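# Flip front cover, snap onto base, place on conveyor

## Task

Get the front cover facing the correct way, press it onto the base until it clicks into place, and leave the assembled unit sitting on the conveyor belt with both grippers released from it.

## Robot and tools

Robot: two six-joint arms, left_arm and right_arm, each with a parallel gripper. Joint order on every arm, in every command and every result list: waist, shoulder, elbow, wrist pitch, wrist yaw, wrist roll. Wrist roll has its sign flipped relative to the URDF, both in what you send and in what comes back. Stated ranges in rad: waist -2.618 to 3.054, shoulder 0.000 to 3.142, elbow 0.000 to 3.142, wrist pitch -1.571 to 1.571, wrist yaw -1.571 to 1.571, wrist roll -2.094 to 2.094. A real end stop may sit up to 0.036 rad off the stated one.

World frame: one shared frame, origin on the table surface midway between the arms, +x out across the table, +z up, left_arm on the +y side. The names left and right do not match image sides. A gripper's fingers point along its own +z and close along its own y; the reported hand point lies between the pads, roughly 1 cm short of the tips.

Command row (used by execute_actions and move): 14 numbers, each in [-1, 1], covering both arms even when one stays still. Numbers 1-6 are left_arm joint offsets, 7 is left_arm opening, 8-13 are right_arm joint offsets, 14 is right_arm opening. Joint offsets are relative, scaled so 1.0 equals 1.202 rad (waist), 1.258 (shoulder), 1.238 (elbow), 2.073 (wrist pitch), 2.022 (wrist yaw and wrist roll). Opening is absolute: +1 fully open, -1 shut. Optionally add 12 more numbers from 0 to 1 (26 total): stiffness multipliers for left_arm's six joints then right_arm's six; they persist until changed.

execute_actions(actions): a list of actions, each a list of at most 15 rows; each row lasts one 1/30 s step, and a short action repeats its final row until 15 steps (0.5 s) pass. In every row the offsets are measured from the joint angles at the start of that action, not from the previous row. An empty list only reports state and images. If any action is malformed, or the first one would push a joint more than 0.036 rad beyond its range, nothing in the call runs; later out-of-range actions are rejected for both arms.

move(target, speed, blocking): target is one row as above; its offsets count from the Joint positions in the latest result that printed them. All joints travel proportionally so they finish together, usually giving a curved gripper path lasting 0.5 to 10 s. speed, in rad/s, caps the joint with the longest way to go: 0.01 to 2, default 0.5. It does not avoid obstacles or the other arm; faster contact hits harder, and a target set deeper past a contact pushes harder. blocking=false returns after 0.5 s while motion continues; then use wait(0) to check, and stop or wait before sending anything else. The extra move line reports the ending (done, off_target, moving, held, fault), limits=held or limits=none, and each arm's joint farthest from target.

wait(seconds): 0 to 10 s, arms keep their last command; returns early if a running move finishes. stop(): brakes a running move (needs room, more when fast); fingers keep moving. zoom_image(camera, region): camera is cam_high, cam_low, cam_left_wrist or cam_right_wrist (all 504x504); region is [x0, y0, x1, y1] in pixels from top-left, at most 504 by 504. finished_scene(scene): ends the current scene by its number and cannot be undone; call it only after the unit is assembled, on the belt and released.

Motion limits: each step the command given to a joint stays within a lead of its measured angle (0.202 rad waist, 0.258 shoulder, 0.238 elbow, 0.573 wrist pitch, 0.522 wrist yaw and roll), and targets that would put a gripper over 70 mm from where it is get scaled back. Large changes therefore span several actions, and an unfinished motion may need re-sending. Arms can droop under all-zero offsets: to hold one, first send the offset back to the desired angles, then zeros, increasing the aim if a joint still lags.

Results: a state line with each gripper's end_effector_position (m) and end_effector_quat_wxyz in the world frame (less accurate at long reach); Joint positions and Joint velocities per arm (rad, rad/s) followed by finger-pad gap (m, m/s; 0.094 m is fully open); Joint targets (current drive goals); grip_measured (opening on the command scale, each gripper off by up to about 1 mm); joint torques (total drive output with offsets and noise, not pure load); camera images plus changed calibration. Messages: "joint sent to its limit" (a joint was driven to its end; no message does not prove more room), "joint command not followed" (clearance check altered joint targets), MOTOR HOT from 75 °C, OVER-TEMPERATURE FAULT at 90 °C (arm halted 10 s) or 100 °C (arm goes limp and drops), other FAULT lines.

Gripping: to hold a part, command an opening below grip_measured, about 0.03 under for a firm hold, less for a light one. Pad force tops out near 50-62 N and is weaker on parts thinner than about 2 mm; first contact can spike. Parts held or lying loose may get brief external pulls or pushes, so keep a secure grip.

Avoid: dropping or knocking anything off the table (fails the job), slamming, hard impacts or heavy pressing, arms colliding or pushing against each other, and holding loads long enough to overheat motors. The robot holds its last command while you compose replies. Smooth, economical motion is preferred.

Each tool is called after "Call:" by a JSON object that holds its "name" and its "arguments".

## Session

Call:
{"name": "execute_actions", "arguments": {"actions": []}}

Scene clock: 0.00 s.
left_arm: end_effector_position=(+0.4497, -0.2620, +0.2626) grip_measured=+1.000 end_effector_quat_wxyz=(+0.297, -0.232, +0.709, -0.596) | right_arm: end_effector_position=(+0.2640, -0.4257, +0.2559) grip_measured=+1.000 end_effector_quat_wxyz=(+0.548, +0.706, +0.448, -0.026)
Joint names: [waist, shoulder, elbow, wrist pitch, wrist yaw, wrist roll]
Joint positions: left_arm=[-1.008  2.382  2.104  0.163 -0.077  1.432  0.094] | right_arm=[-0.071  0.81   0.791 -0.557  0.749 -1.374  0.094]
Joint velocities: left_arm=[-0.007 -0.012  0.017 -0.007 -0.066 -0.11   0.   ] | right_arm=[-0.037 -0.012 -0.012  0.022 -0.051  0.037  0.   ]
Joint torques (N m, as the arm reports them, + toward a larger Joint positions number): no reading
Motor temperatures (°C, as the motors report them): left_arm=[24 35 24 33 24 24] | right_arm=[25 48 30 23 25 23]
Joint targets: left_arm=[-1.008 2.368 2.115 0.168 -0.078 1.421] | right_arm=[-0.071 0.803 0.803 -0.558 0.760 -1.368]
Joint stiffness scale: left_arm=[1. 1. 1. 1. 1. 1.] | right_arm=[1. 1. 1. 1. 1. 1.]
camera_calibration (this result's frames):
cam_left_wrist: T_world_to_cam=[[-0.0377506, -0.146913, 0.988429, -0.283557], [-0.987693, -0.144754, -0.0592378, 0.469846], [0.151782, -0.9785, -0.139641, -0.196084], [0, 0, 0, 1]] pos_world=[0.483122, -0.165514, 0.280727]
cam_right_wrist: T_world_to_cam=[[-0.7148, -0.142865, -0.684581, 0.310805], [0.184236, 0.90586, -0.381412, 0.469129], [0.674624, -0.398758, -0.621187, -0.0704215], [0, 0, 0, 1]] pos_world=[0.183241, -0.408643, 0.347958]

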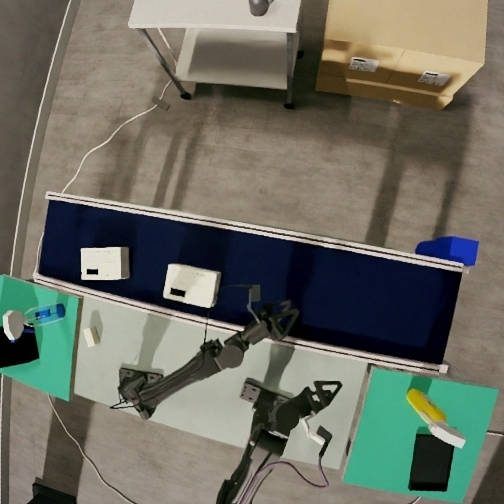

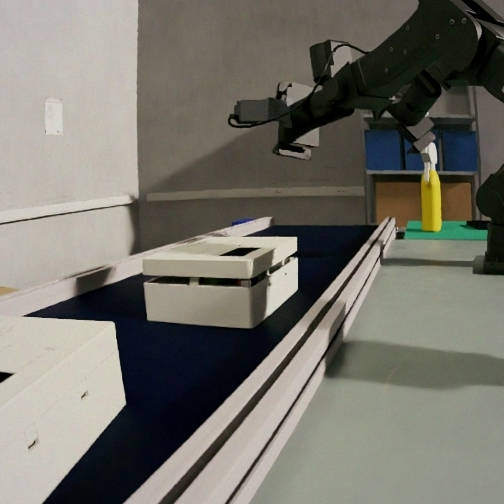

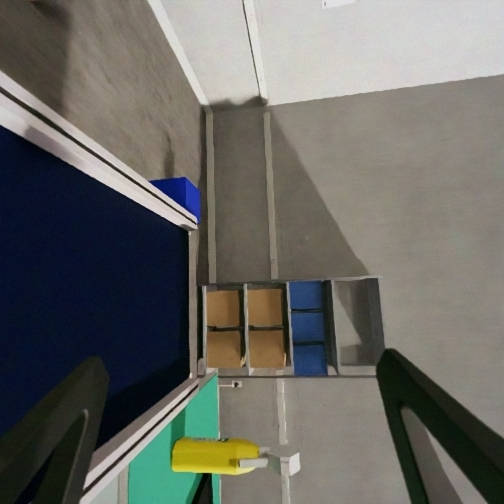

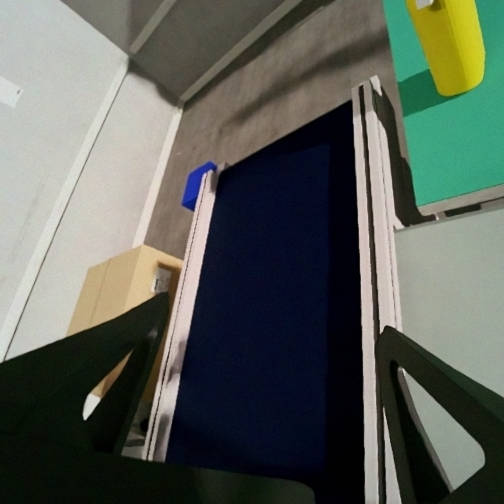

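Call:
{"name": "zoom_image", "arguments": {"camera": "cam_high", "region": [60, 230, 270, 330]}}

Call:
{"name": "zoom_image", "arguments": {"camera": "cam_low", "region": [130, 220, 320, 340]}}

Call:
{"name": "zoom_image", "arguments": {"camera": "cam_low", "region": [0, 300, 160, 504]}}

Region (60, 230, 270, 330) of cam_high's 504x504 image, scaled by 2.400, with more detail than that image has; it fills the top 240 rows of this view, and the rest is white.

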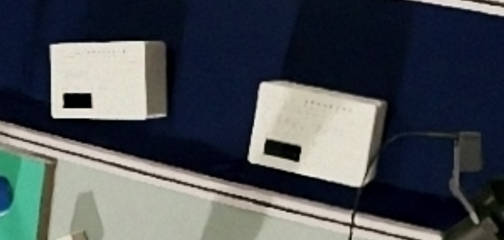

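Region (130, 220, 320, 340) of cam_low's 504x504 image, scaled by 2.653, with more detail than that image has; it fills the top 318 rows of this view, and the rest is white.

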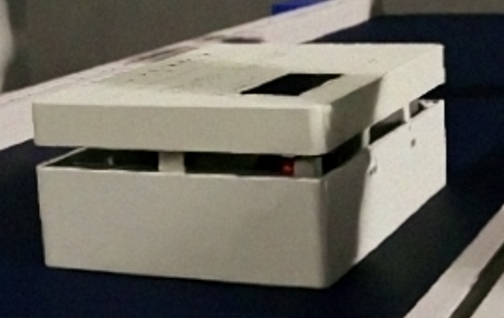

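Region (0, 300, 160, 504) of cam_low's 504x504 image, scaled by 2.471, with more detail than that image has; it fills the left 395 columns of this view, and the rest is white.

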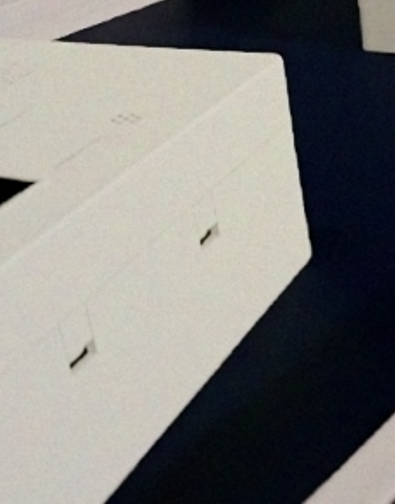

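Call:
{"name": "zoom_image", "arguments": {"camera": "cam_low", "region": [140, 235, 305, 300]}}

Call:
{"name": "zoom_image", "arguments": {"camera": "cam_high", "region": [155, 255, 235, 315]}}

Call:
{"name": "zoom_image", "arguments": {"camera": "cam_high", "region": [70, 235, 150, 295]}}

Region (140, 235, 305, 300) of cam_low's 504x504 image, scaled by 3.055, with more detail than that image has; it fills the top 199 rows of this view, and the rest is white.

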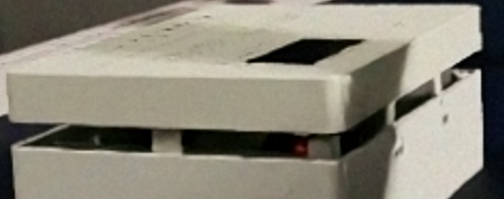

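Region (155, 255, 235, 315) of cam_high's 504x504 image, scaled by 6.300, with more detail than that image has; it fills the top 378 rows of this view, and the rest is white.

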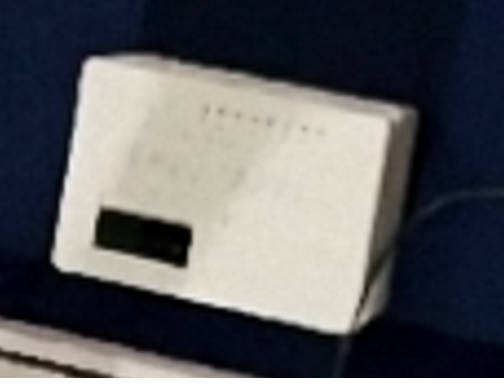

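Region (70, 235, 150, 295) of cam_high's 504x504 image, scaled by 6.300, with more detail than that image has; it fills the top 378 rows of this view, and the rest is white.

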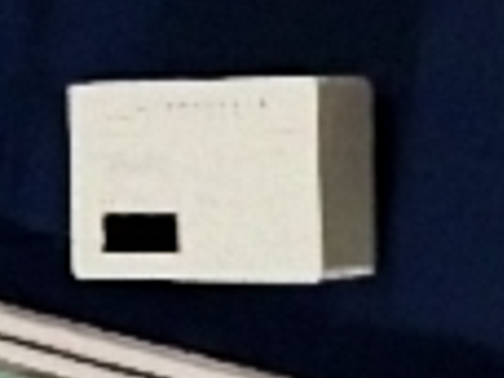

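Call:
{"name": "move", "arguments": {"target": [0.4193,-0.5127,-0.5493,-0.4231,0.044,-0.7132,1, 0,-0.0056,0.0097,-0.0005,0.0054,0.003,1], "speed": 0.8}}

Scene clock: 122.70 s.
left_arm: end_effector_position=(+0.3998, +0.1104, +0.1441) grip_measured=+1.000 end_effector_quat_wxyz=(+0.262, +0.178, +0.947, -0.049) | right_arm: end_effector_position=(+0.2641, -0.4256, +0.2559) grip_measured=+1.000 end_effector_quat_wxyz=(+0.548, +0.706, +0.448, -0.026)
Joint names: [waist, shoulder, elbow, wrist pitch, wrist yaw, wrist roll]
Joint positions: left_arm=[-0.506  1.762  1.441 -0.711  0.001 -0.003  0.094] | right_arm=[-0.071  0.81   0.791 -0.557  0.749 -1.374  0.094]
Joint velocities: left_arm=[ 0.017 -0.002  0.007 -0.007  0.022 -0.022  0.   ] | right_arm=[-0.017 -0.007 -0.002  0.037 -0.037  0.066  0.   ]
Joint torques (N m, as the arm reports them, + toward a larger Joint positions number): left_arm=[ 0.13 -9.99  7.3   1.55  0.08 -0.05] | right_arm=[-0.02 -0.9   8.06  1.56  0.4   0.09]
Motor temperatures (°C, as the motors report them): left_arm=[24 53 29 39 24 24] | right_arm=[25 43 35 30 26 23]
Joint targets: left_arm=[-0.504 1.737 1.424 -0.713 0.012 -0.009] | right_arm=[-0.071 0.802 0.803 -0.558 0.761 -1.368]
Joint stiffness scale: left_arm=[1. 1. 1. 1. 1. 1.] | right_arm=[1. 1. 1. 1. 1. 1.]
move: off_target (left_arm); limits=none; left_arm: farthest joint: the shoulder, 0.025 radians from its target (0.645 radians at the start); right_arm: farthest joint: the elbow, 0.012 radians from its target (0.012 radians at the start)
camera_calibration (this result's frames):
cam_left_wrist: T_world_to_cam=[[-0.364942, -0.930261, 0.0378558, 0.24063], [-0.926845, 0.366852, 0.0798644, 0.366598], [-0.0881822, -0.00594066, -0.996087, 0.271237], [0, 0, 0, 1]] pos_world=[0.451514, 0.0909724, 0.231788]
cam_right_wrist: T_world_to_cam=[[-0.714461, -0.142817, -0.684944, 0.310876], [0.183944, 0.90617, -0.380815, 0.469075], [0.675063, -0.398069, -0.621153, -0.0703175], [0, 0, 0, 1]] pos_world=[0.183294, -0.408655, 0.347886]

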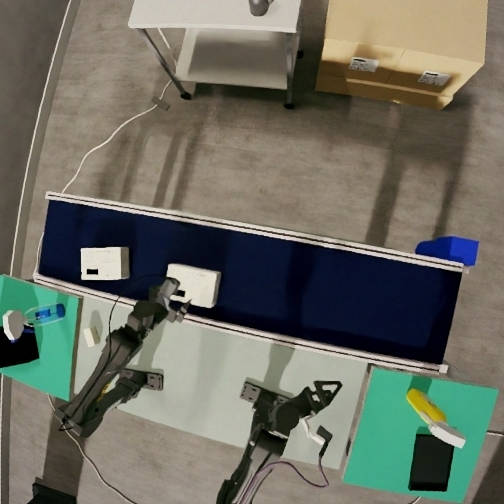

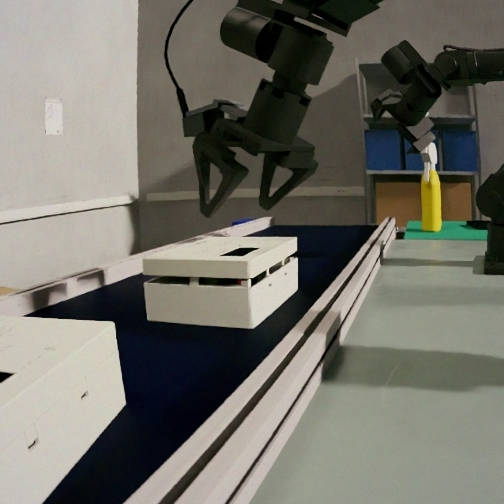

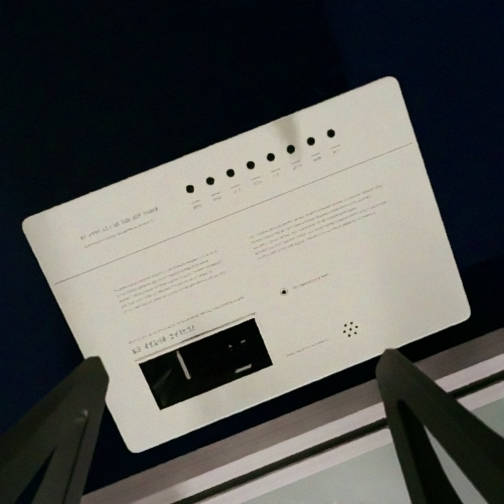

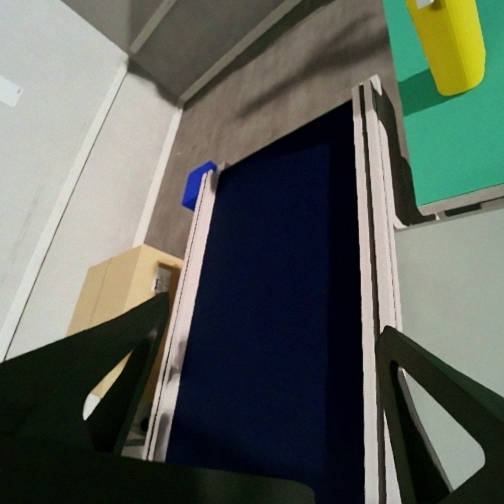

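Call:
{"name": "zoom_image", "arguments": {"camera": "cam_left_wrist", "region": [0, 50, 504, 480]}}

Call:
{"name": "zoom_image", "arguments": {"camera": "cam_left_wrist", "region": [110, 290, 300, 460]}}

Region (0, 50, 504, 480) of cam_left_wrist's 504x504 image, scaled by 1.000; it fills the top 430 rows of this view, and the rest is white.

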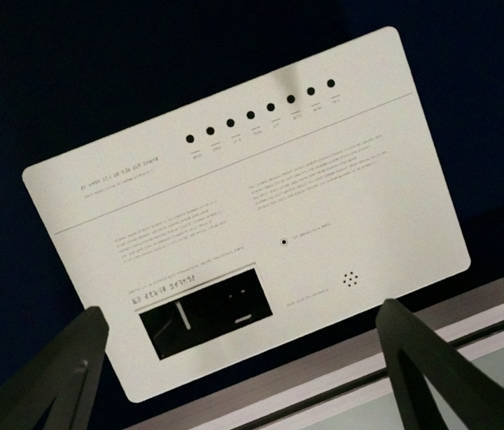

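Region (110, 290, 300, 460) of cam_left_wrist's 504x504 image, scaled by 2.653, with more detail than that image has; it fills the top 451 rows of this view, and the rest is white.

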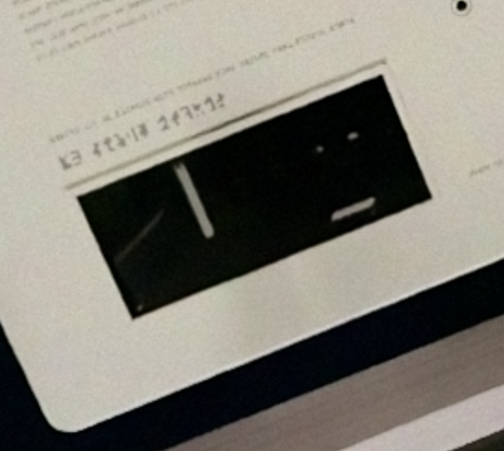

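Call:
{"name": "move", "arguments": {"target": [0.198,0.4197,0.6817,-0.3739,0.005,-0.7117,1, 0.2745,0.6574,0.584,-0.4158,-0.3764,0.707,1], "speed": 0.85}}

Scene clock: 245.27 s.
left_arm: end_effector_position=(+0.4318, +0.2112, +0.1201) grip_measured=+1.000 end_effector_quat_wxyz=(+0.024, +0.706, +0.707, +0.018) | right_arm: end_effector_position=(+0.3302, -0.2216, +0.1541) grip_measured=+1.000 end_effector_quat_wxyz=(+0.000, -0.079, +0.997, +0.001)
Joint names: [waist, shoulder, elbow, wrist pitch, wrist yaw, wrist roll]
Joint positions: left_arm=[-0.272  2.288  2.249 -1.472  0.001 -1.436  0.094] | right_arm=[ 0.253  1.637  1.478 -1.412 -0.001  0.049  0.094]
Joint velocities: left_arm=[ 0.002  0.017 -0.002  0.007 -0.051 -0.007  0.   ] | right_arm=[ 0.017  0.002  0.012 -0.007 -0.066  0.007  0.   ]
Joint torques (N m, as the arm reports them, + toward a larger Joint positions number): left_arm=[  0.34 -11.25  10.45   0.58   0.1   -0.01] | right_arm=[ 0.5  -6.32  8.92  0.07 -0.14  0.08]
Motor temperatures (°C, as the motors report them): left_arm=[24 46 28 34 24 24] | right_arm=[25 39 36 32 26 23]
Joint targets: left_arm=[-0.268 2.290 2.285 -1.486 0.011 -1.442] | right_arm=[0.259 1.636 1.514 -1.419 -0.012 0.055]
Joint stiffness scale: left_arm=[1. 1. 1. 1. 1. 1.] | right_arm=[1. 1. 1. 1. 1. 1.]
move: off_target (left_arm, right_arm); limits=none; left_arm: farthest joint: the elbow, 0.036 radians from its target (0.844 radians at the start); right_arm: farthest joint: the elbow, 0.036 radians from its target (0.723 radians at the start)
camera_calibration (this result's frames):
cam_left_wrist: T_world_to_cam=[[-0.999536, -0.018211, -0.0244219, 0.435814], [-0.0289103, 0.819791, 0.571932, -0.181315], [0.00960542, 0.572373, -0.819937, 0.0652976], [0, 0, 0, 1]] pos_world=[0.429742, 0.119202, 0.167883]
cam_right_wrist: T_world_to_cam=[[0.304909, -0.95029, -0.0630897, -0.293854], [-0.822548, -0.296154, 0.485497, 0.16564], [-0.480047, -0.0961379, -0.871959, 0.390019], [0, 0, 0, 1]] pos_world=[0.413073, -0.192696, 0.241124]

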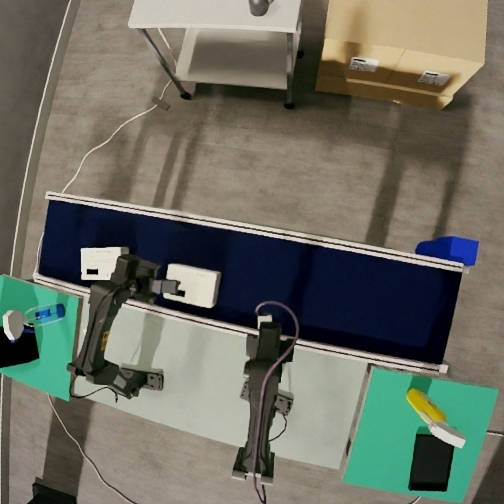

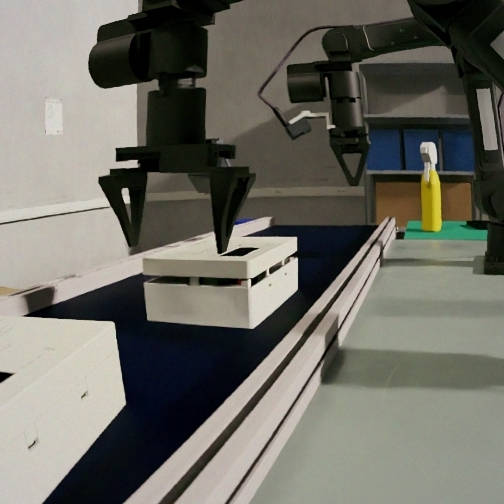

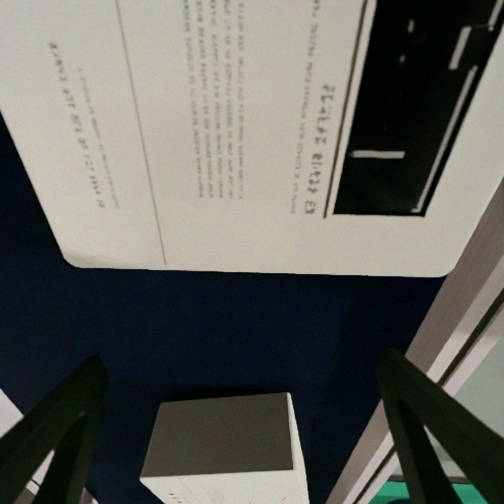

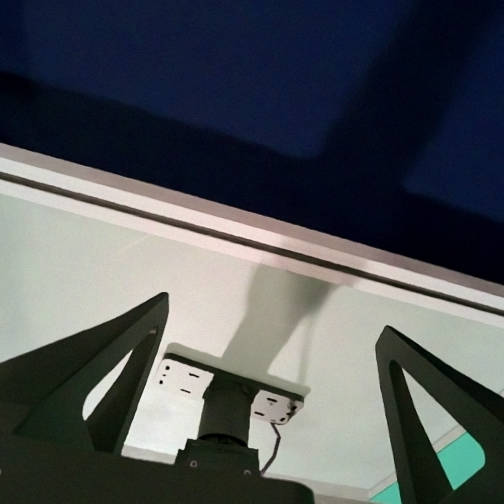

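Call:
{"name": "move", "arguments": {"target": [0.084,0.0175,-0.181,0.0926,0.135,-0.0455,1, 0.005,-0.001,0.029,-0.0034,-0.0054,0.25,1], "speed": 0.45}}

Scene clock: 367.17 s.
left_arm: end_effector_position=(+0.4327, +0.2109, +0.0649) grip_measured=+1.000 end_effector_quat_wxyz=(+0.091, +0.699, +0.705, -0.084) | right_arm: end_effector_position=(+0.3302, -0.2216, +0.1541) grip_measured=+1.000 end_effector_quat_wxyz=(+0.000, -0.323, +0.946, +0.001)
Joint names: [waist, shoulder, elbow, wrist pitch, wrist yaw, wrist roll]
Joint positions: left_arm=[-0.177  2.308  2.043 -1.286  0.248 -1.522  0.094] | right_arm=[ 0.253  1.637  1.478 -1.412 -0.002  0.549  0.094]
Joint velocities: left_arm=[-0.007  0.017  0.002 -0.007  0.007  0.11   0.   ] | right_arm=[-0.002  0.012  0.007  0.022  0.007 -0.007  0.   ]
Joint torques (N m, as the arm reports them, + toward a larger Joint positions number): left_arm=[  0.42 -11.58   6.23   0.68   0.35  -0.04] | right_arm=[ 0.51 -6.36  8.92  0.1  -0.12  0.1 ]
Motor temperatures (°C, as the motors report them): left_arm=[24 49 30 29 24 24] | right_arm=[25 40 38 26 25 23]
Joint targets: left_arm=[-0.171 2.310 2.025 -1.280 0.274 -1.528] | right_arm=[0.259 1.636 1.514 -1.419 -0.012 0.555]
Joint stiffness scale: left_arm=[1. 1. 1. 1. 1. 1.] | right_arm=[1. 1. 1. 1. 1. 1.]
move: off_target (left_arm, right_arm); limits=none; left_arm: farthest joint: the wrist yaw, 0.026 radians from its target (0.273 radians at the start); right_arm: farthest joint: the elbow, 0.036 radians from its target (0.036 radians at the start)
camera_calibration (this result's frames):
cam_left_wrist: T_world_to_cam=[[-0.999413, -0.0168566, 0.0298345, 0.43152], [-0.00490764, 0.932077, 0.362227, -0.169897], [-0.033914, 0.361868, -0.931612, 0.0906762], [0, 0, 0, 1]] pos_world=[0.433508, 0.132818, 0.133142]
cam_right_wrist: T_world_to_cam=[[0.723032, -0.687943, -0.0629227, -0.373731], [-0.580355, -0.654303, 0.484847, 0.00644065], [-0.374717, -0.314042, -0.872333, 0.307025], [0, 0, 0, 1]] pos_world=[0.389005, -0.156473, 0.241189]

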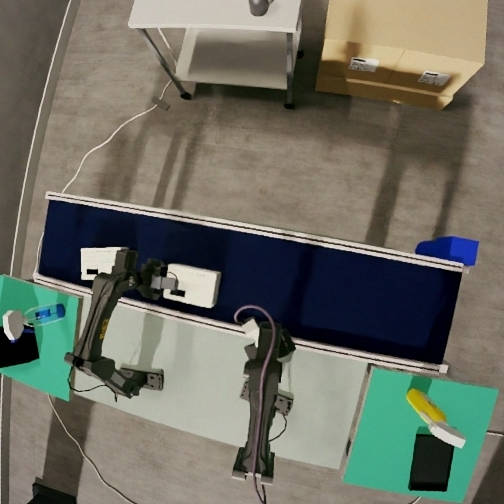

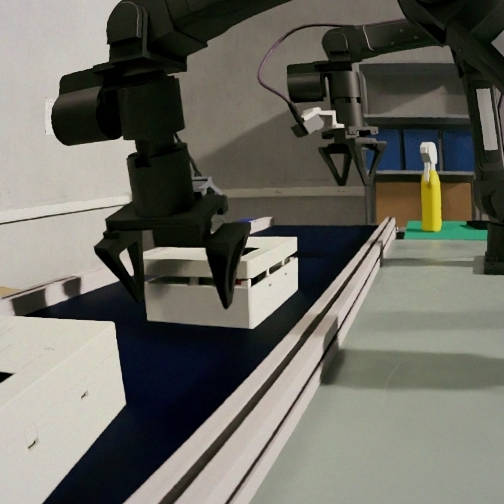

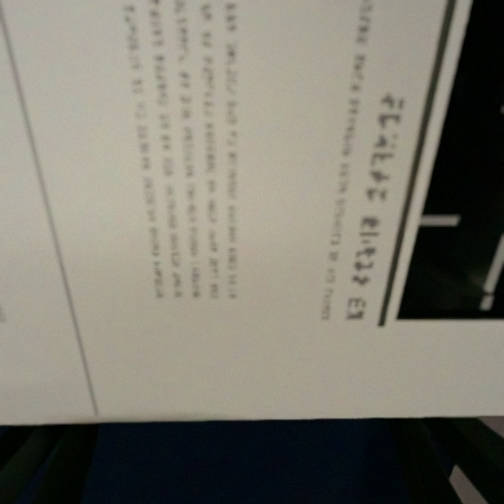

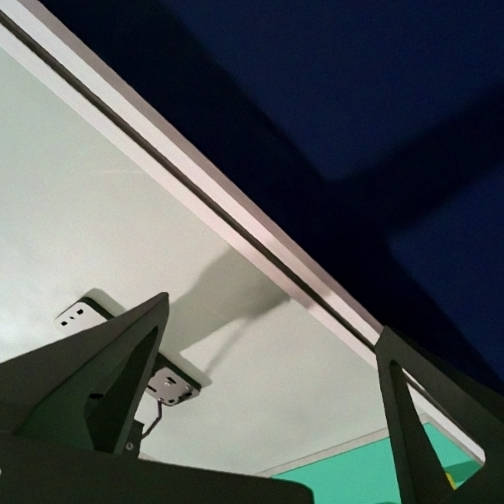

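Call:
{"name": "execute_actions", "arguments": {"actions": []}}

Scene clock: 408.57 s.
left_arm: end_effector_position=(+0.4328, +0.2109, +0.0649) grip_measured=+1.000 end_effector_quat_wxyz=(+0.091, +0.699, +0.704, -0.084) | right_arm: end_effector_position=(+0.3302, -0.2216, +0.1541) grip_measured=+1.000 end_effector_quat_wxyz=(+0.000, -0.323, +0.946, +0.001)
Joint names: [waist, shoulder, elbow, wrist pitch, wrist yaw, wrist roll]
Joint positions: left_arm=[-0.177  2.308  2.043 -1.285  0.248 -1.522  0.094] | right_arm=[ 0.253  1.637  1.478 -1.412 -0.002  0.55   0.094]
Joint velocities: left_arm=[ 0.002 -0.017 -0.022 -0.051  0.022 -0.007  0.   ] | right_arm=[-0.007 -0.017  0.002  0.066  0.037 -0.037  0.   ]
Joint torques (N m, as the arm reports them, + toward a larger Joint positions number): left_arm=[  0.52 -11.46   6.28   0.69   0.35  -0.04] | right_arm=[ 0.51 -6.36  8.93  0.1  -0.12  0.08]
Motor temperatures (°C, as the motors report them): left_arm=[24 50 28 28 25 24] | right_arm=[25 40 38 26 25 23]
Joint targets: left_arm=[-0.171 2.310 2.025 -1.280 0.274 -1.528] | right_arm=[0.259 1.636 1.514 -1.419 -0.012 0.555]
Joint stiffness scale: left_arm=[1. 1. 1. 1. 1. 1.] | right_arm=[1. 1. 1. 1. 1. 1.]
camera_calibration (this result's frames):
cam_left_wrist: T_world_to_cam=[[-0.999433, -0.0164867, 0.02936, 0.431574], [-0.00473502, 0.932083, 0.362215, -0.169969], [-0.0333377, 0.36187, -0.931632, 0.0904337], [0, 0, 0, 1]] pos_world=[0.43354, 0.132815, 0.133145]
cam_right_wrist: T_world_to_cam=[[0.723294, -0.687667, -0.0629222, -0.373757], [-0.580106, -0.654524, 0.484846, 0.00630935], [-0.374597, -0.314185, -0.872333, 0.306954], [0, 0, 0, 1]] pos_world=[0.388981, -0.15645, 0.241189]

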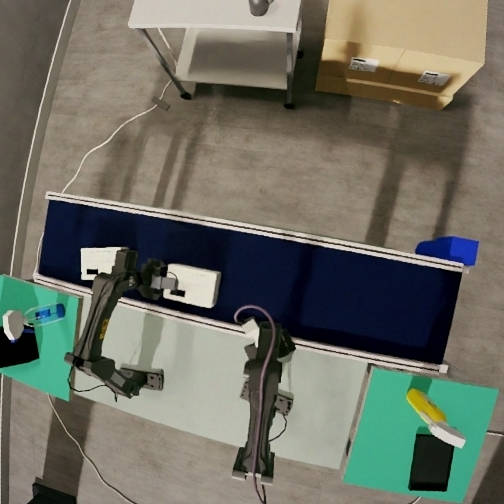

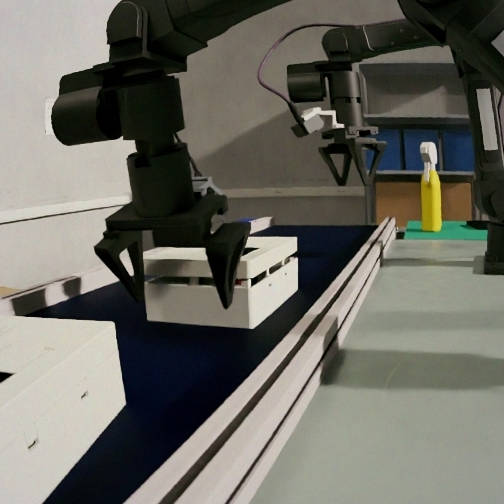

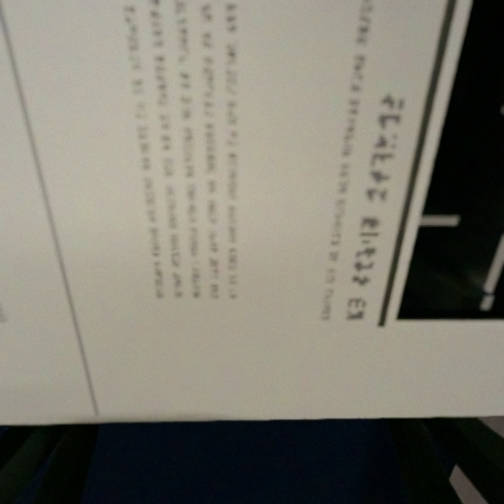

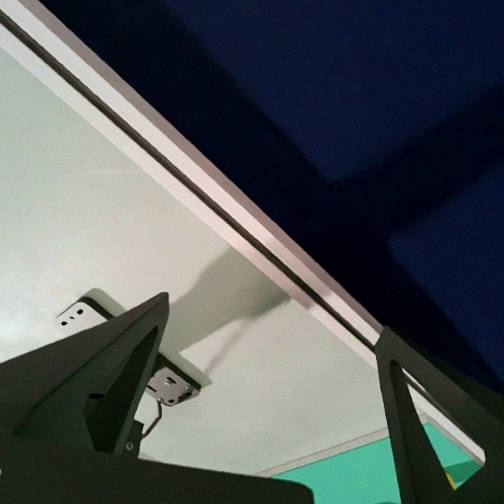

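Call:
{"name": "move", "arguments": {"target": [-0.369, 0.003, -0.013, 0.053, -0.011, 0.216, 1, 0.005, -0.001, 0.029, -0.003, -0.005, 0.002, 1], "speed": 0.2}}

Scene clock: 458.43 s.
left_arm: end_effector_position=(+0.3890, +0.0213, +0.0648) grip_measured=+1.000 end_effector_quat_wxyz=(+0.086, +0.706, +0.699, -0.080) | right_arm: end_effector_position=(+0.3302, -0.2216, +0.1541) grip_measured=+1.000 end_effector_quat_wxyz=(+0.000, -0.323, +0.946, +0.001)
Joint names: [waist, shoulder, elbow, wrist pitch, wrist yaw, wrist roll]
Joint positions: left_arm=[-0.613  2.308  2.043 -1.191  0.206 -1.094  0.094] | right_arm=[ 0.253  1.637  1.478 -1.412 -0.002  0.55   0.094]
Joint velocities: left_arm=[ 0.002 -0.022 -0.027 -0.037  0.095 -0.007  0.   ] | right_arm=[-0.002 -0.002 -0.007 -0.022 -0.051 -0.007  0.   ]
Joint torques (N m, as the arm reports them, + toward a larger Joint positions number): left_arm=[ -0.77 -11.49   6.57   0.95   0.3    0.12] | right_arm=[ 0.51 -6.36  8.92  0.1  -0.12  0.07]
Motor temperatures (°C, as the motors report them): left_arm=[24 50 27 28 25 24] | right_arm=[25 39 38 25 25 23]
Joint targets: left_arm=[-0.621 2.312 2.027 -1.176 0.226 -1.085] | right_arm=[0.259 1.636 1.514 -1.418 -0.012 0.554]
Joint stiffness scale: left_arm=[1. 1. 1. 1. 1. 1.] | right_arm=[1. 1. 1. 1. 1. 1.]
move: off_target (right_arm); limits=none; left_arm: farthest joint: the wrist yaw, 0.020 radians from its target (0.022 radians at the start); right_arm: farthest joint: the elbow, 0.036 radians from its target (0.036 radians at the start)
camera_calibration (this result's frames):
cam_left_wrist: T_world_to_cam=[[-0.999579, 0.000419021, 0.0290223, 0.384382], [0.0112519, 0.9273, 0.374149, -0.000303749], [-0.0267556, 0.374318, -0.926915, 0.154344], [0, 0, 0, 1]] pos_world=[0.388354, -0.0576532, 0.132022]
cam_right_wrist: T_world_to_cam=[[0.723294, -0.687667, -0.0629222, -0.373757], [-0.580106, -0.654524, 0.484846, 0.00630935], [-0.374597, -0.314185, -0.872333, 0.306954], [0, 0, 0, 1]] pos_world=[0.388981, -0.15645, 0.241189]

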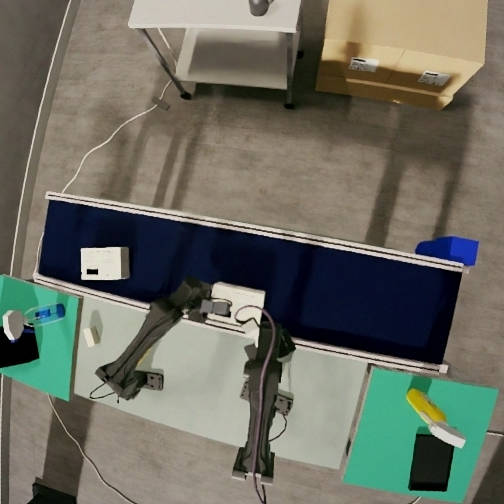

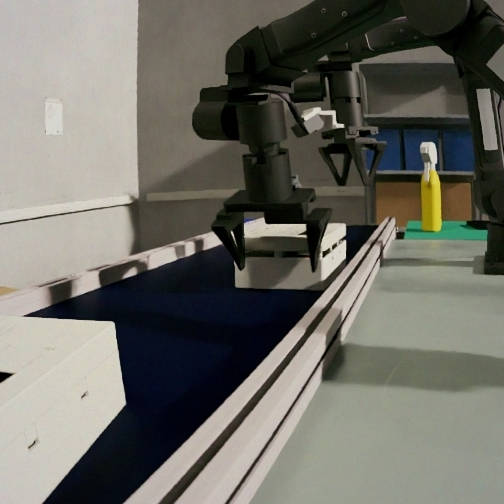

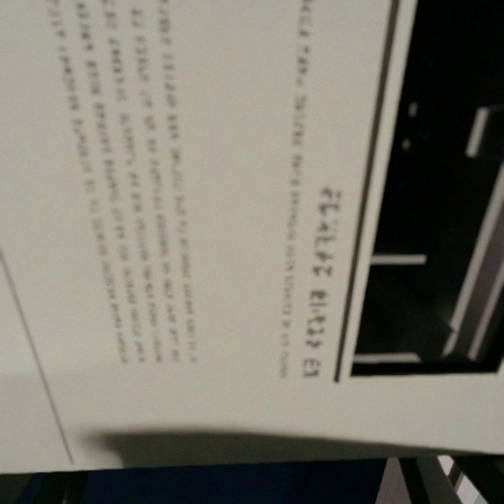

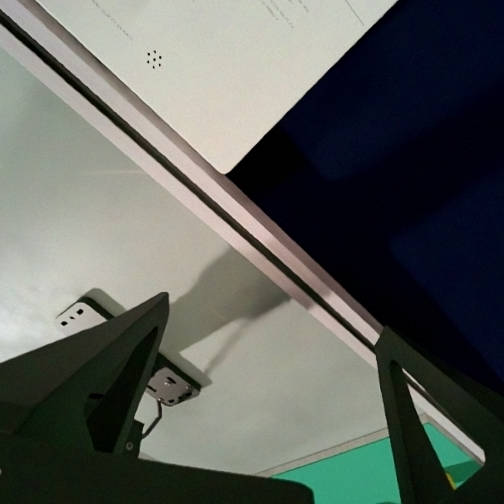

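Call:
{"name": "zoom_image", "arguments": {"camera": "cam_right_wrist", "region": [0, 0, 420, 220]}}

Call:
{"name": "zoom_image", "arguments": {"camera": "cam_high", "region": [150, 250, 330, 380]}}

Region (0, 0, 420, 220) of cam_right_wrist's 504x504 image, scaled by 1.200, with more detail than that image has; it fills the top 264 rows of this view, and the rest is white.

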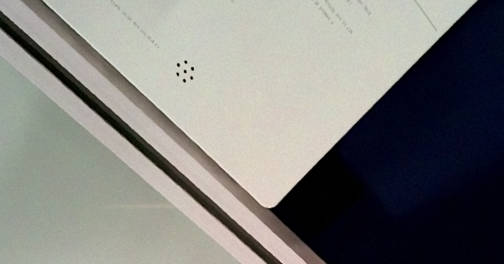

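Region (150, 250, 330, 380) of cam_high's 504x504 image, scaled by 2.800, with more detail than that image has.

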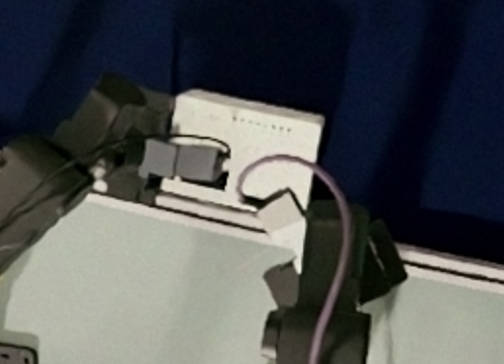

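Call:
{"name": "zoom_image", "arguments": {"camera": "cam_right_wrist", "region": [150, 100, 400, 350]}}

Call:
{"name": "zoom_image", "arguments": {"camera": "cam_right_wrist", "region": [0, 0, 200, 200]}}

Region (150, 100, 400, 350) of cam_right_wrist's 504x504 image, scaled by 2.016, with more detail than that image has.

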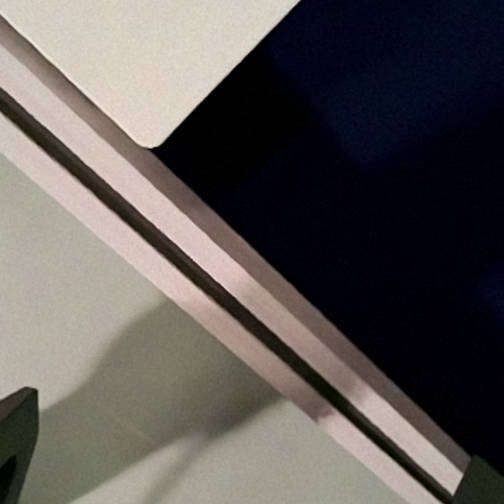

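Region (0, 0, 200, 200) of cam_right_wrist's 504x504 image, scaled by 2.520, with more detail than that image has.

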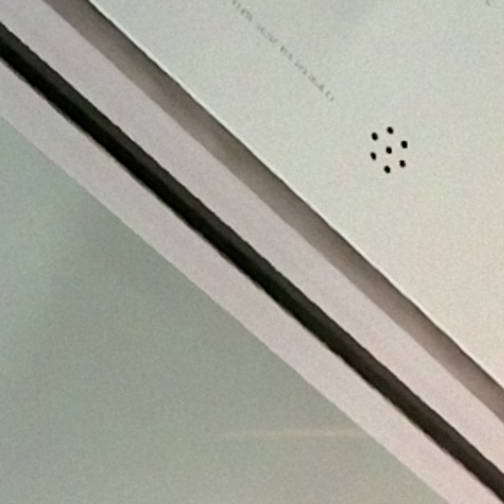

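Call:
{"name": "move", "arguments": {"target": [0.558, -0.825, -0.616, -0.004, -0.108, 0.002, 1, 0.395, 0.2353, 0.306, -0.028, -0.005, 0.2354, -0.36], "speed": 0.6}}

Scene clock: 580.87 s.
left_arm: end_effector_position=(+0.2575, +0.3269, +0.2053) grip_measured=+1.000 end_effector_quat_wxyz=(+0.150, +0.428, +0.883, +0.118) | right_arm: end_effector_position=(+0.3468, -0.0534, +0.1499) grip_measured=-0.358 end_effector_quat_wxyz=(-0.002, +0.718, -0.696, +0.000)
Joint names: [waist, shoulder, elbow, wrist pitch, wrist yaw, wrist roll]
Joint positions: left_arm=[ 0.052  1.286  1.301 -1.203 -0.009 -1.094  0.094] | right_arm=[ 0.726  1.931  1.821 -1.457 -0.001  1.02   0.03 ]
Joint velocities: left_arm=[-0.012 -0.002 -0.012  0.007 -0.007 -0.007  0.   ] | right_arm=[-0.017 -0.012 -0.017 -0.051  0.037  0.051 -0.   ]
Joint torques (N m, as the arm reports them, + toward a larger Joint positions number): left_arm=[ 0.59 -4.91  6.32  1.35 -0.04  0.04] | right_arm=[ 0.3  -8.71  8.94  0.02 -0.15  0.11]
Motor temperatures (°C, as the motors report them): left_arm=[24 50 27 27 25 24] | right_arm=[25 39 39 24 25 23]
Joint targets: left_arm=[0.058 1.270 1.280 -1.199 -0.012 -1.090] | right_arm=[0.728 1.933 1.857 -1.470 -0.012 1.026]
Joint stiffness scale: left_arm=[1. 1. 1. 1. 1. 1.] | right_arm=[1. 1. 1. 1. 1. 1.]
move: off_target (left_arm, right_arm); limits=none; left_arm: farthest joint: the elbow, 0.021 radians from its target (0.763 radians at the start); right_arm: farthest joint: the elbow, 0.036 radians from its target (0.379 radians at the start)
camera_calibration (this result's frames):
cam_left_wrist: T_world_to_cam=[[-0.723243, -0.621564, -0.300961, 0.448703], [-0.686928, 0.602657, 0.40612, -0.0554542], [-0.0710533, 0.500463, -0.862837, 0.123691], [0, 0, 0, 1]] pos_world=[0.295217, 0.250415, 0.264289]
cam_right_wrist: T_world_to_cam=[[0.981703, 0.181184, -0.0585755, -0.314331], [0.186645, -0.854677, 0.48445, -0.148483], [0.0377112, -0.486519, -0.872856, 0.210221], [0, 0, 0, 1]] pos_world=[0.328365, 0.0323231, 0.237013]

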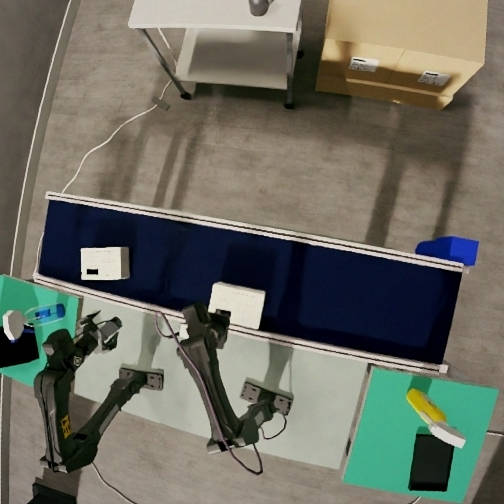

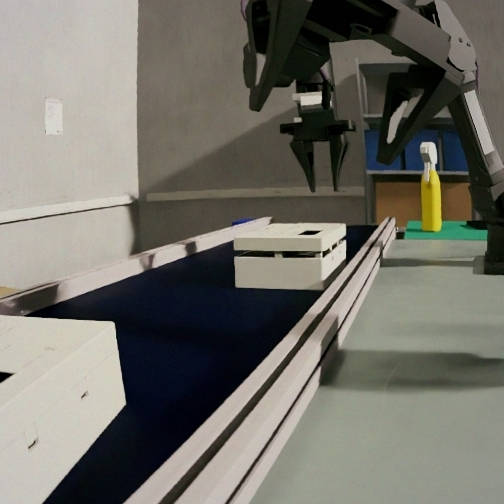

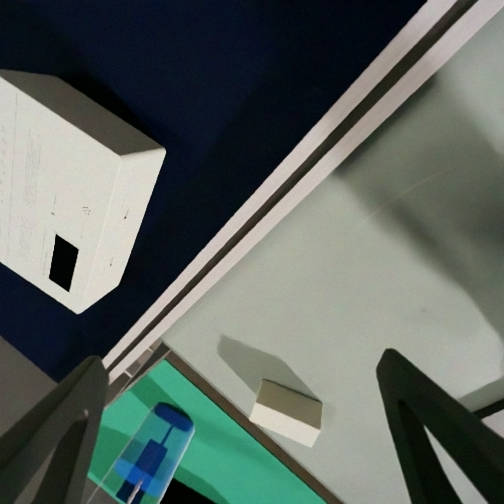

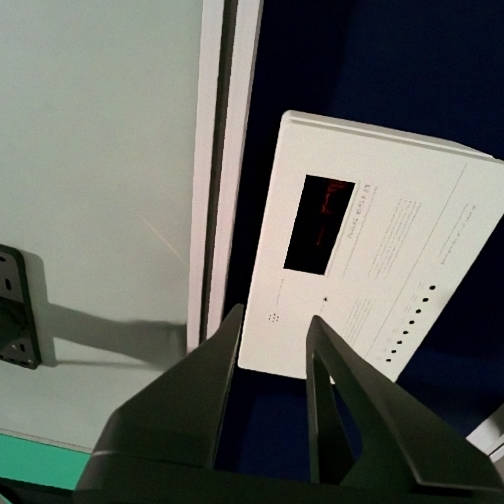

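Call:
{"name": "zoom_image", "arguments": {"camera": "cam_right_wrist", "region": [220, 90, 504, 374]}}

Call:
{"name": "zoom_image", "arguments": {"camera": "cam_low", "region": [215, 130, 375, 300]}}

Call:
{"name": "zoom_image", "arguments": {"camera": "cam_high", "region": [190, 270, 290, 345]}}

Region (220, 90, 504, 374) of cam_right_wrist's 504x504 image, scaled by 1.775, with more detail than that image has.

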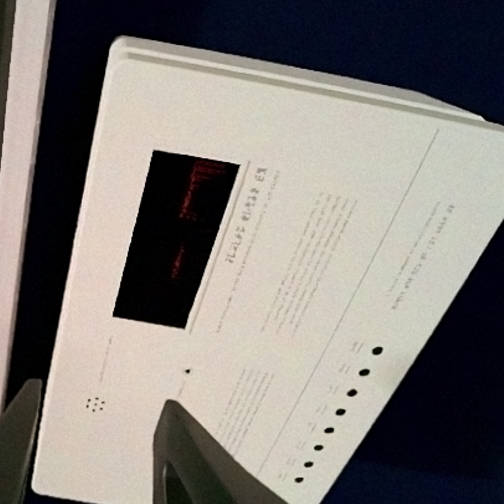

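Region (215, 130, 375, 300) of cam_low's 504x504 image, scaled by 2.965, with more detail than that image has; it fills the left 474 columns of this view, and the rest is white.

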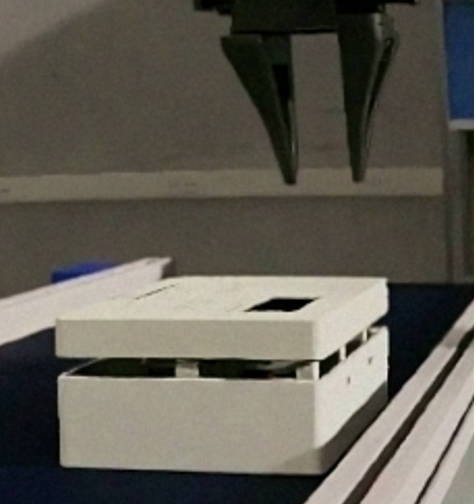

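Region (190, 270, 290, 345) of cam_high's 504x504 image, scaled by 5.040, with more detail than that image has; it fills the top 378 rows of this view, and the rest is white.

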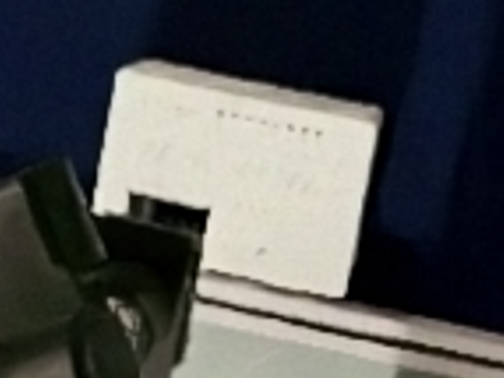

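Call:
{"name": "move", "arguments": {"target": [0.005, -0.0127, -0.017, 0.002, -0.0015, 0.002, 1, 0.0248, 0.0016, -0.1609, 0.0908, -0.0054, -0.0158, -0.36], "speed": 0.3}}

Scene clock: 702.20 s.
left_arm: end_effector_position=(+0.2575, +0.3269, +0.2053) grip_measured=+1.000 end_effector_quat_wxyz=(+0.150, +0.428, +0.883, +0.118) | right_arm: end_effector_position=(+0.3415, -0.0472, +0.1027) grip_measured=-0.358 end_effector_quat_wxyz=(+0.003, +0.716, -0.698, -0.001)
Joint names: [waist, shoulder, elbow, wrist pitch, wrist yaw, wrist roll]
Joint positions: left_arm=[ 0.052  1.286  1.301 -1.203 -0.009 -1.094  0.094] | right_arm=[ 0.748  1.931  1.633 -1.28  -0.001  0.992  0.03 ]
Joint velocities: left_arm=[-0.007 -0.007  0.027 -0.007 -0.022  0.022  0.   ] | right_arm=[ 0.012  0.017  0.002  0.066  0.037 -0.022 -0.   ]
Joint torques (N m, as the arm reports them, + toward a larger Joint positions number): left_arm=[ 0.52 -5.02  6.5   1.36 -0.06  0.08] | right_arm=[ 0.64 -8.72  5.1   0.24 -0.12 -0.04]
Motor temperatures (°C, as the motors report them): left_arm=[24 40 27 29 25 24] | right_arm=[25 42 40 24 25 23]
Joint targets: left_arm=[0.058 1.270 1.280 -1.198 -0.012 -1.090] | right_arm=[0.756 1.933 1.622 -1.268 -0.011 0.987]
Joint stiffness scale: left_arm=[1. 1. 1. 1. 1. 1.] | right_arm=[1. 1. 1. 1. 1. 1.]
move: off_target (left_arm); limits=none; left_arm: farthest joint: the elbow, 0.021 radians from its target (0.021 radians at the start); right_arm: farthest joint: the elbow, 0.011 radians from its target (0.199 radians at the start)
camera_calibration (this result's frames):
cam_left_wrist: T_world_to_cam=[[-0.723243, -0.621564, -0.300961, 0.448703], [-0.686928, 0.602657, 0.40612, -0.0554542], [-0.0710533, 0.500463, -0.862837, 0.123691], [0, 0, 0, 1]] pos_world=[0.295217, 0.250415, 0.264289]
cam_right_wrist: T_world_to_cam=[[0.98196, 0.176308, -0.0683389, -0.312268], [0.18704, -0.852612, 0.487922, -0.119655], [0.0277578, -0.491902, -0.870208, 0.175104], [0, 0, 0, 1]] pos_world=[0.324154, 0.0391702, 0.189419]

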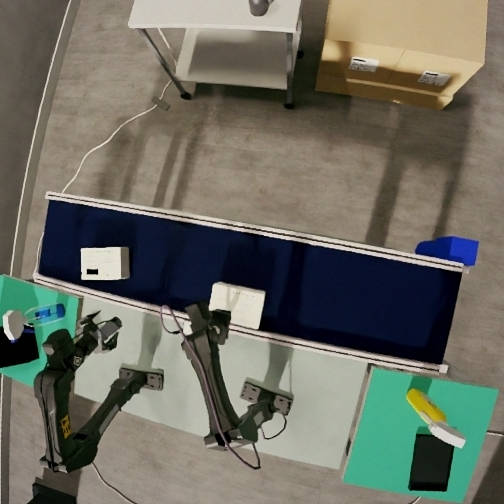

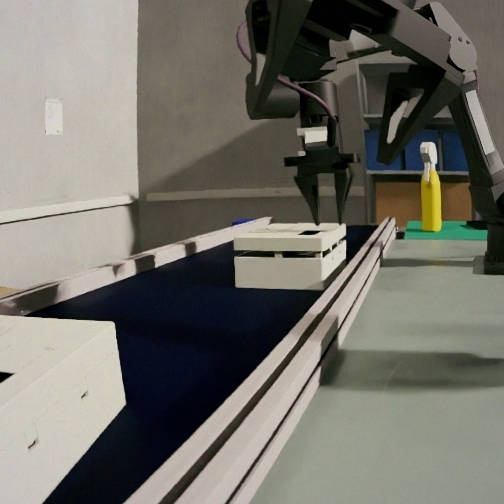

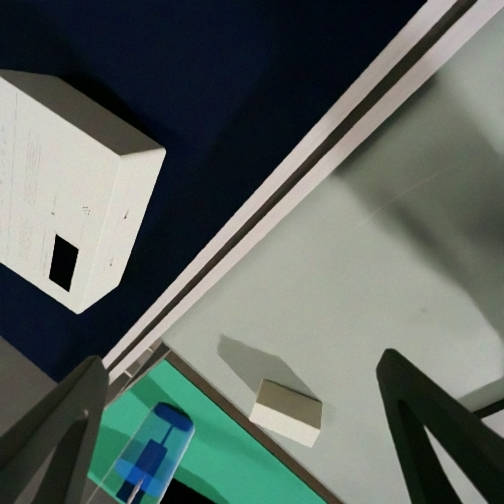

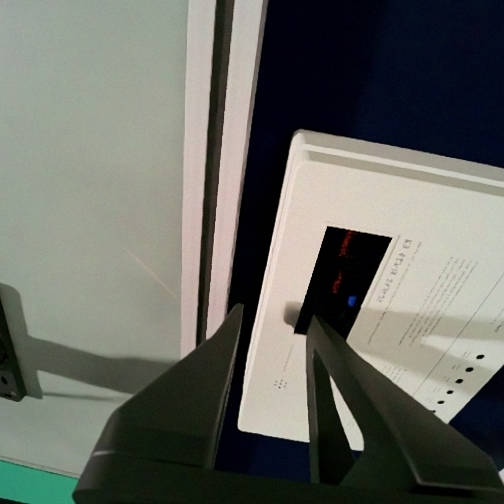

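Call:
{"name": "zoom_image", "arguments": {"camera": "cam_right_wrist", "region": [215, 200, 415, 400]}}

Call:
{"name": "zoom_image", "arguments": {"camera": "cam_low", "region": [260, 160, 380, 300]}}

Region (215, 200, 415, 400) of cam_right_wrist's 504x504 image, scaled by 2.520, with more detail than that image has.

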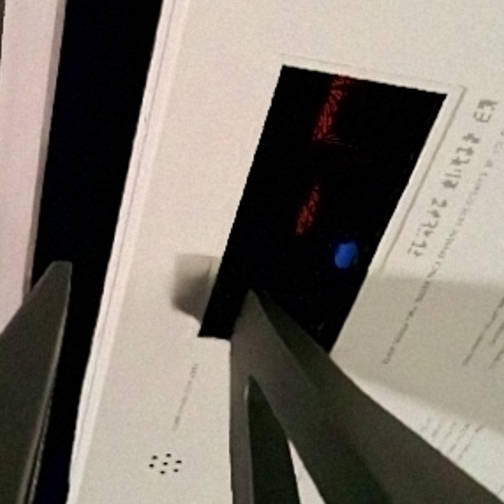

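Region (260, 160, 380, 300) of cam_low's 504x504 image, scaled by 3.600, with more detail than that image has; it fills the left 432 columns of this view, and the rest is white.

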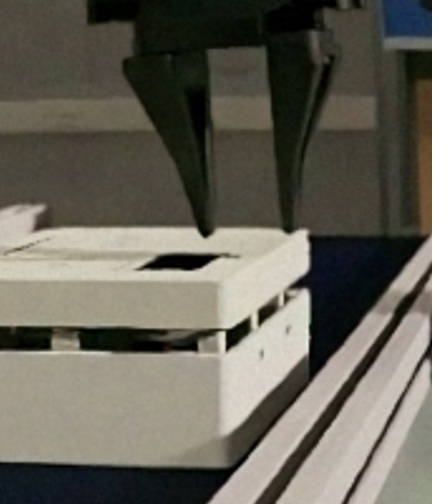

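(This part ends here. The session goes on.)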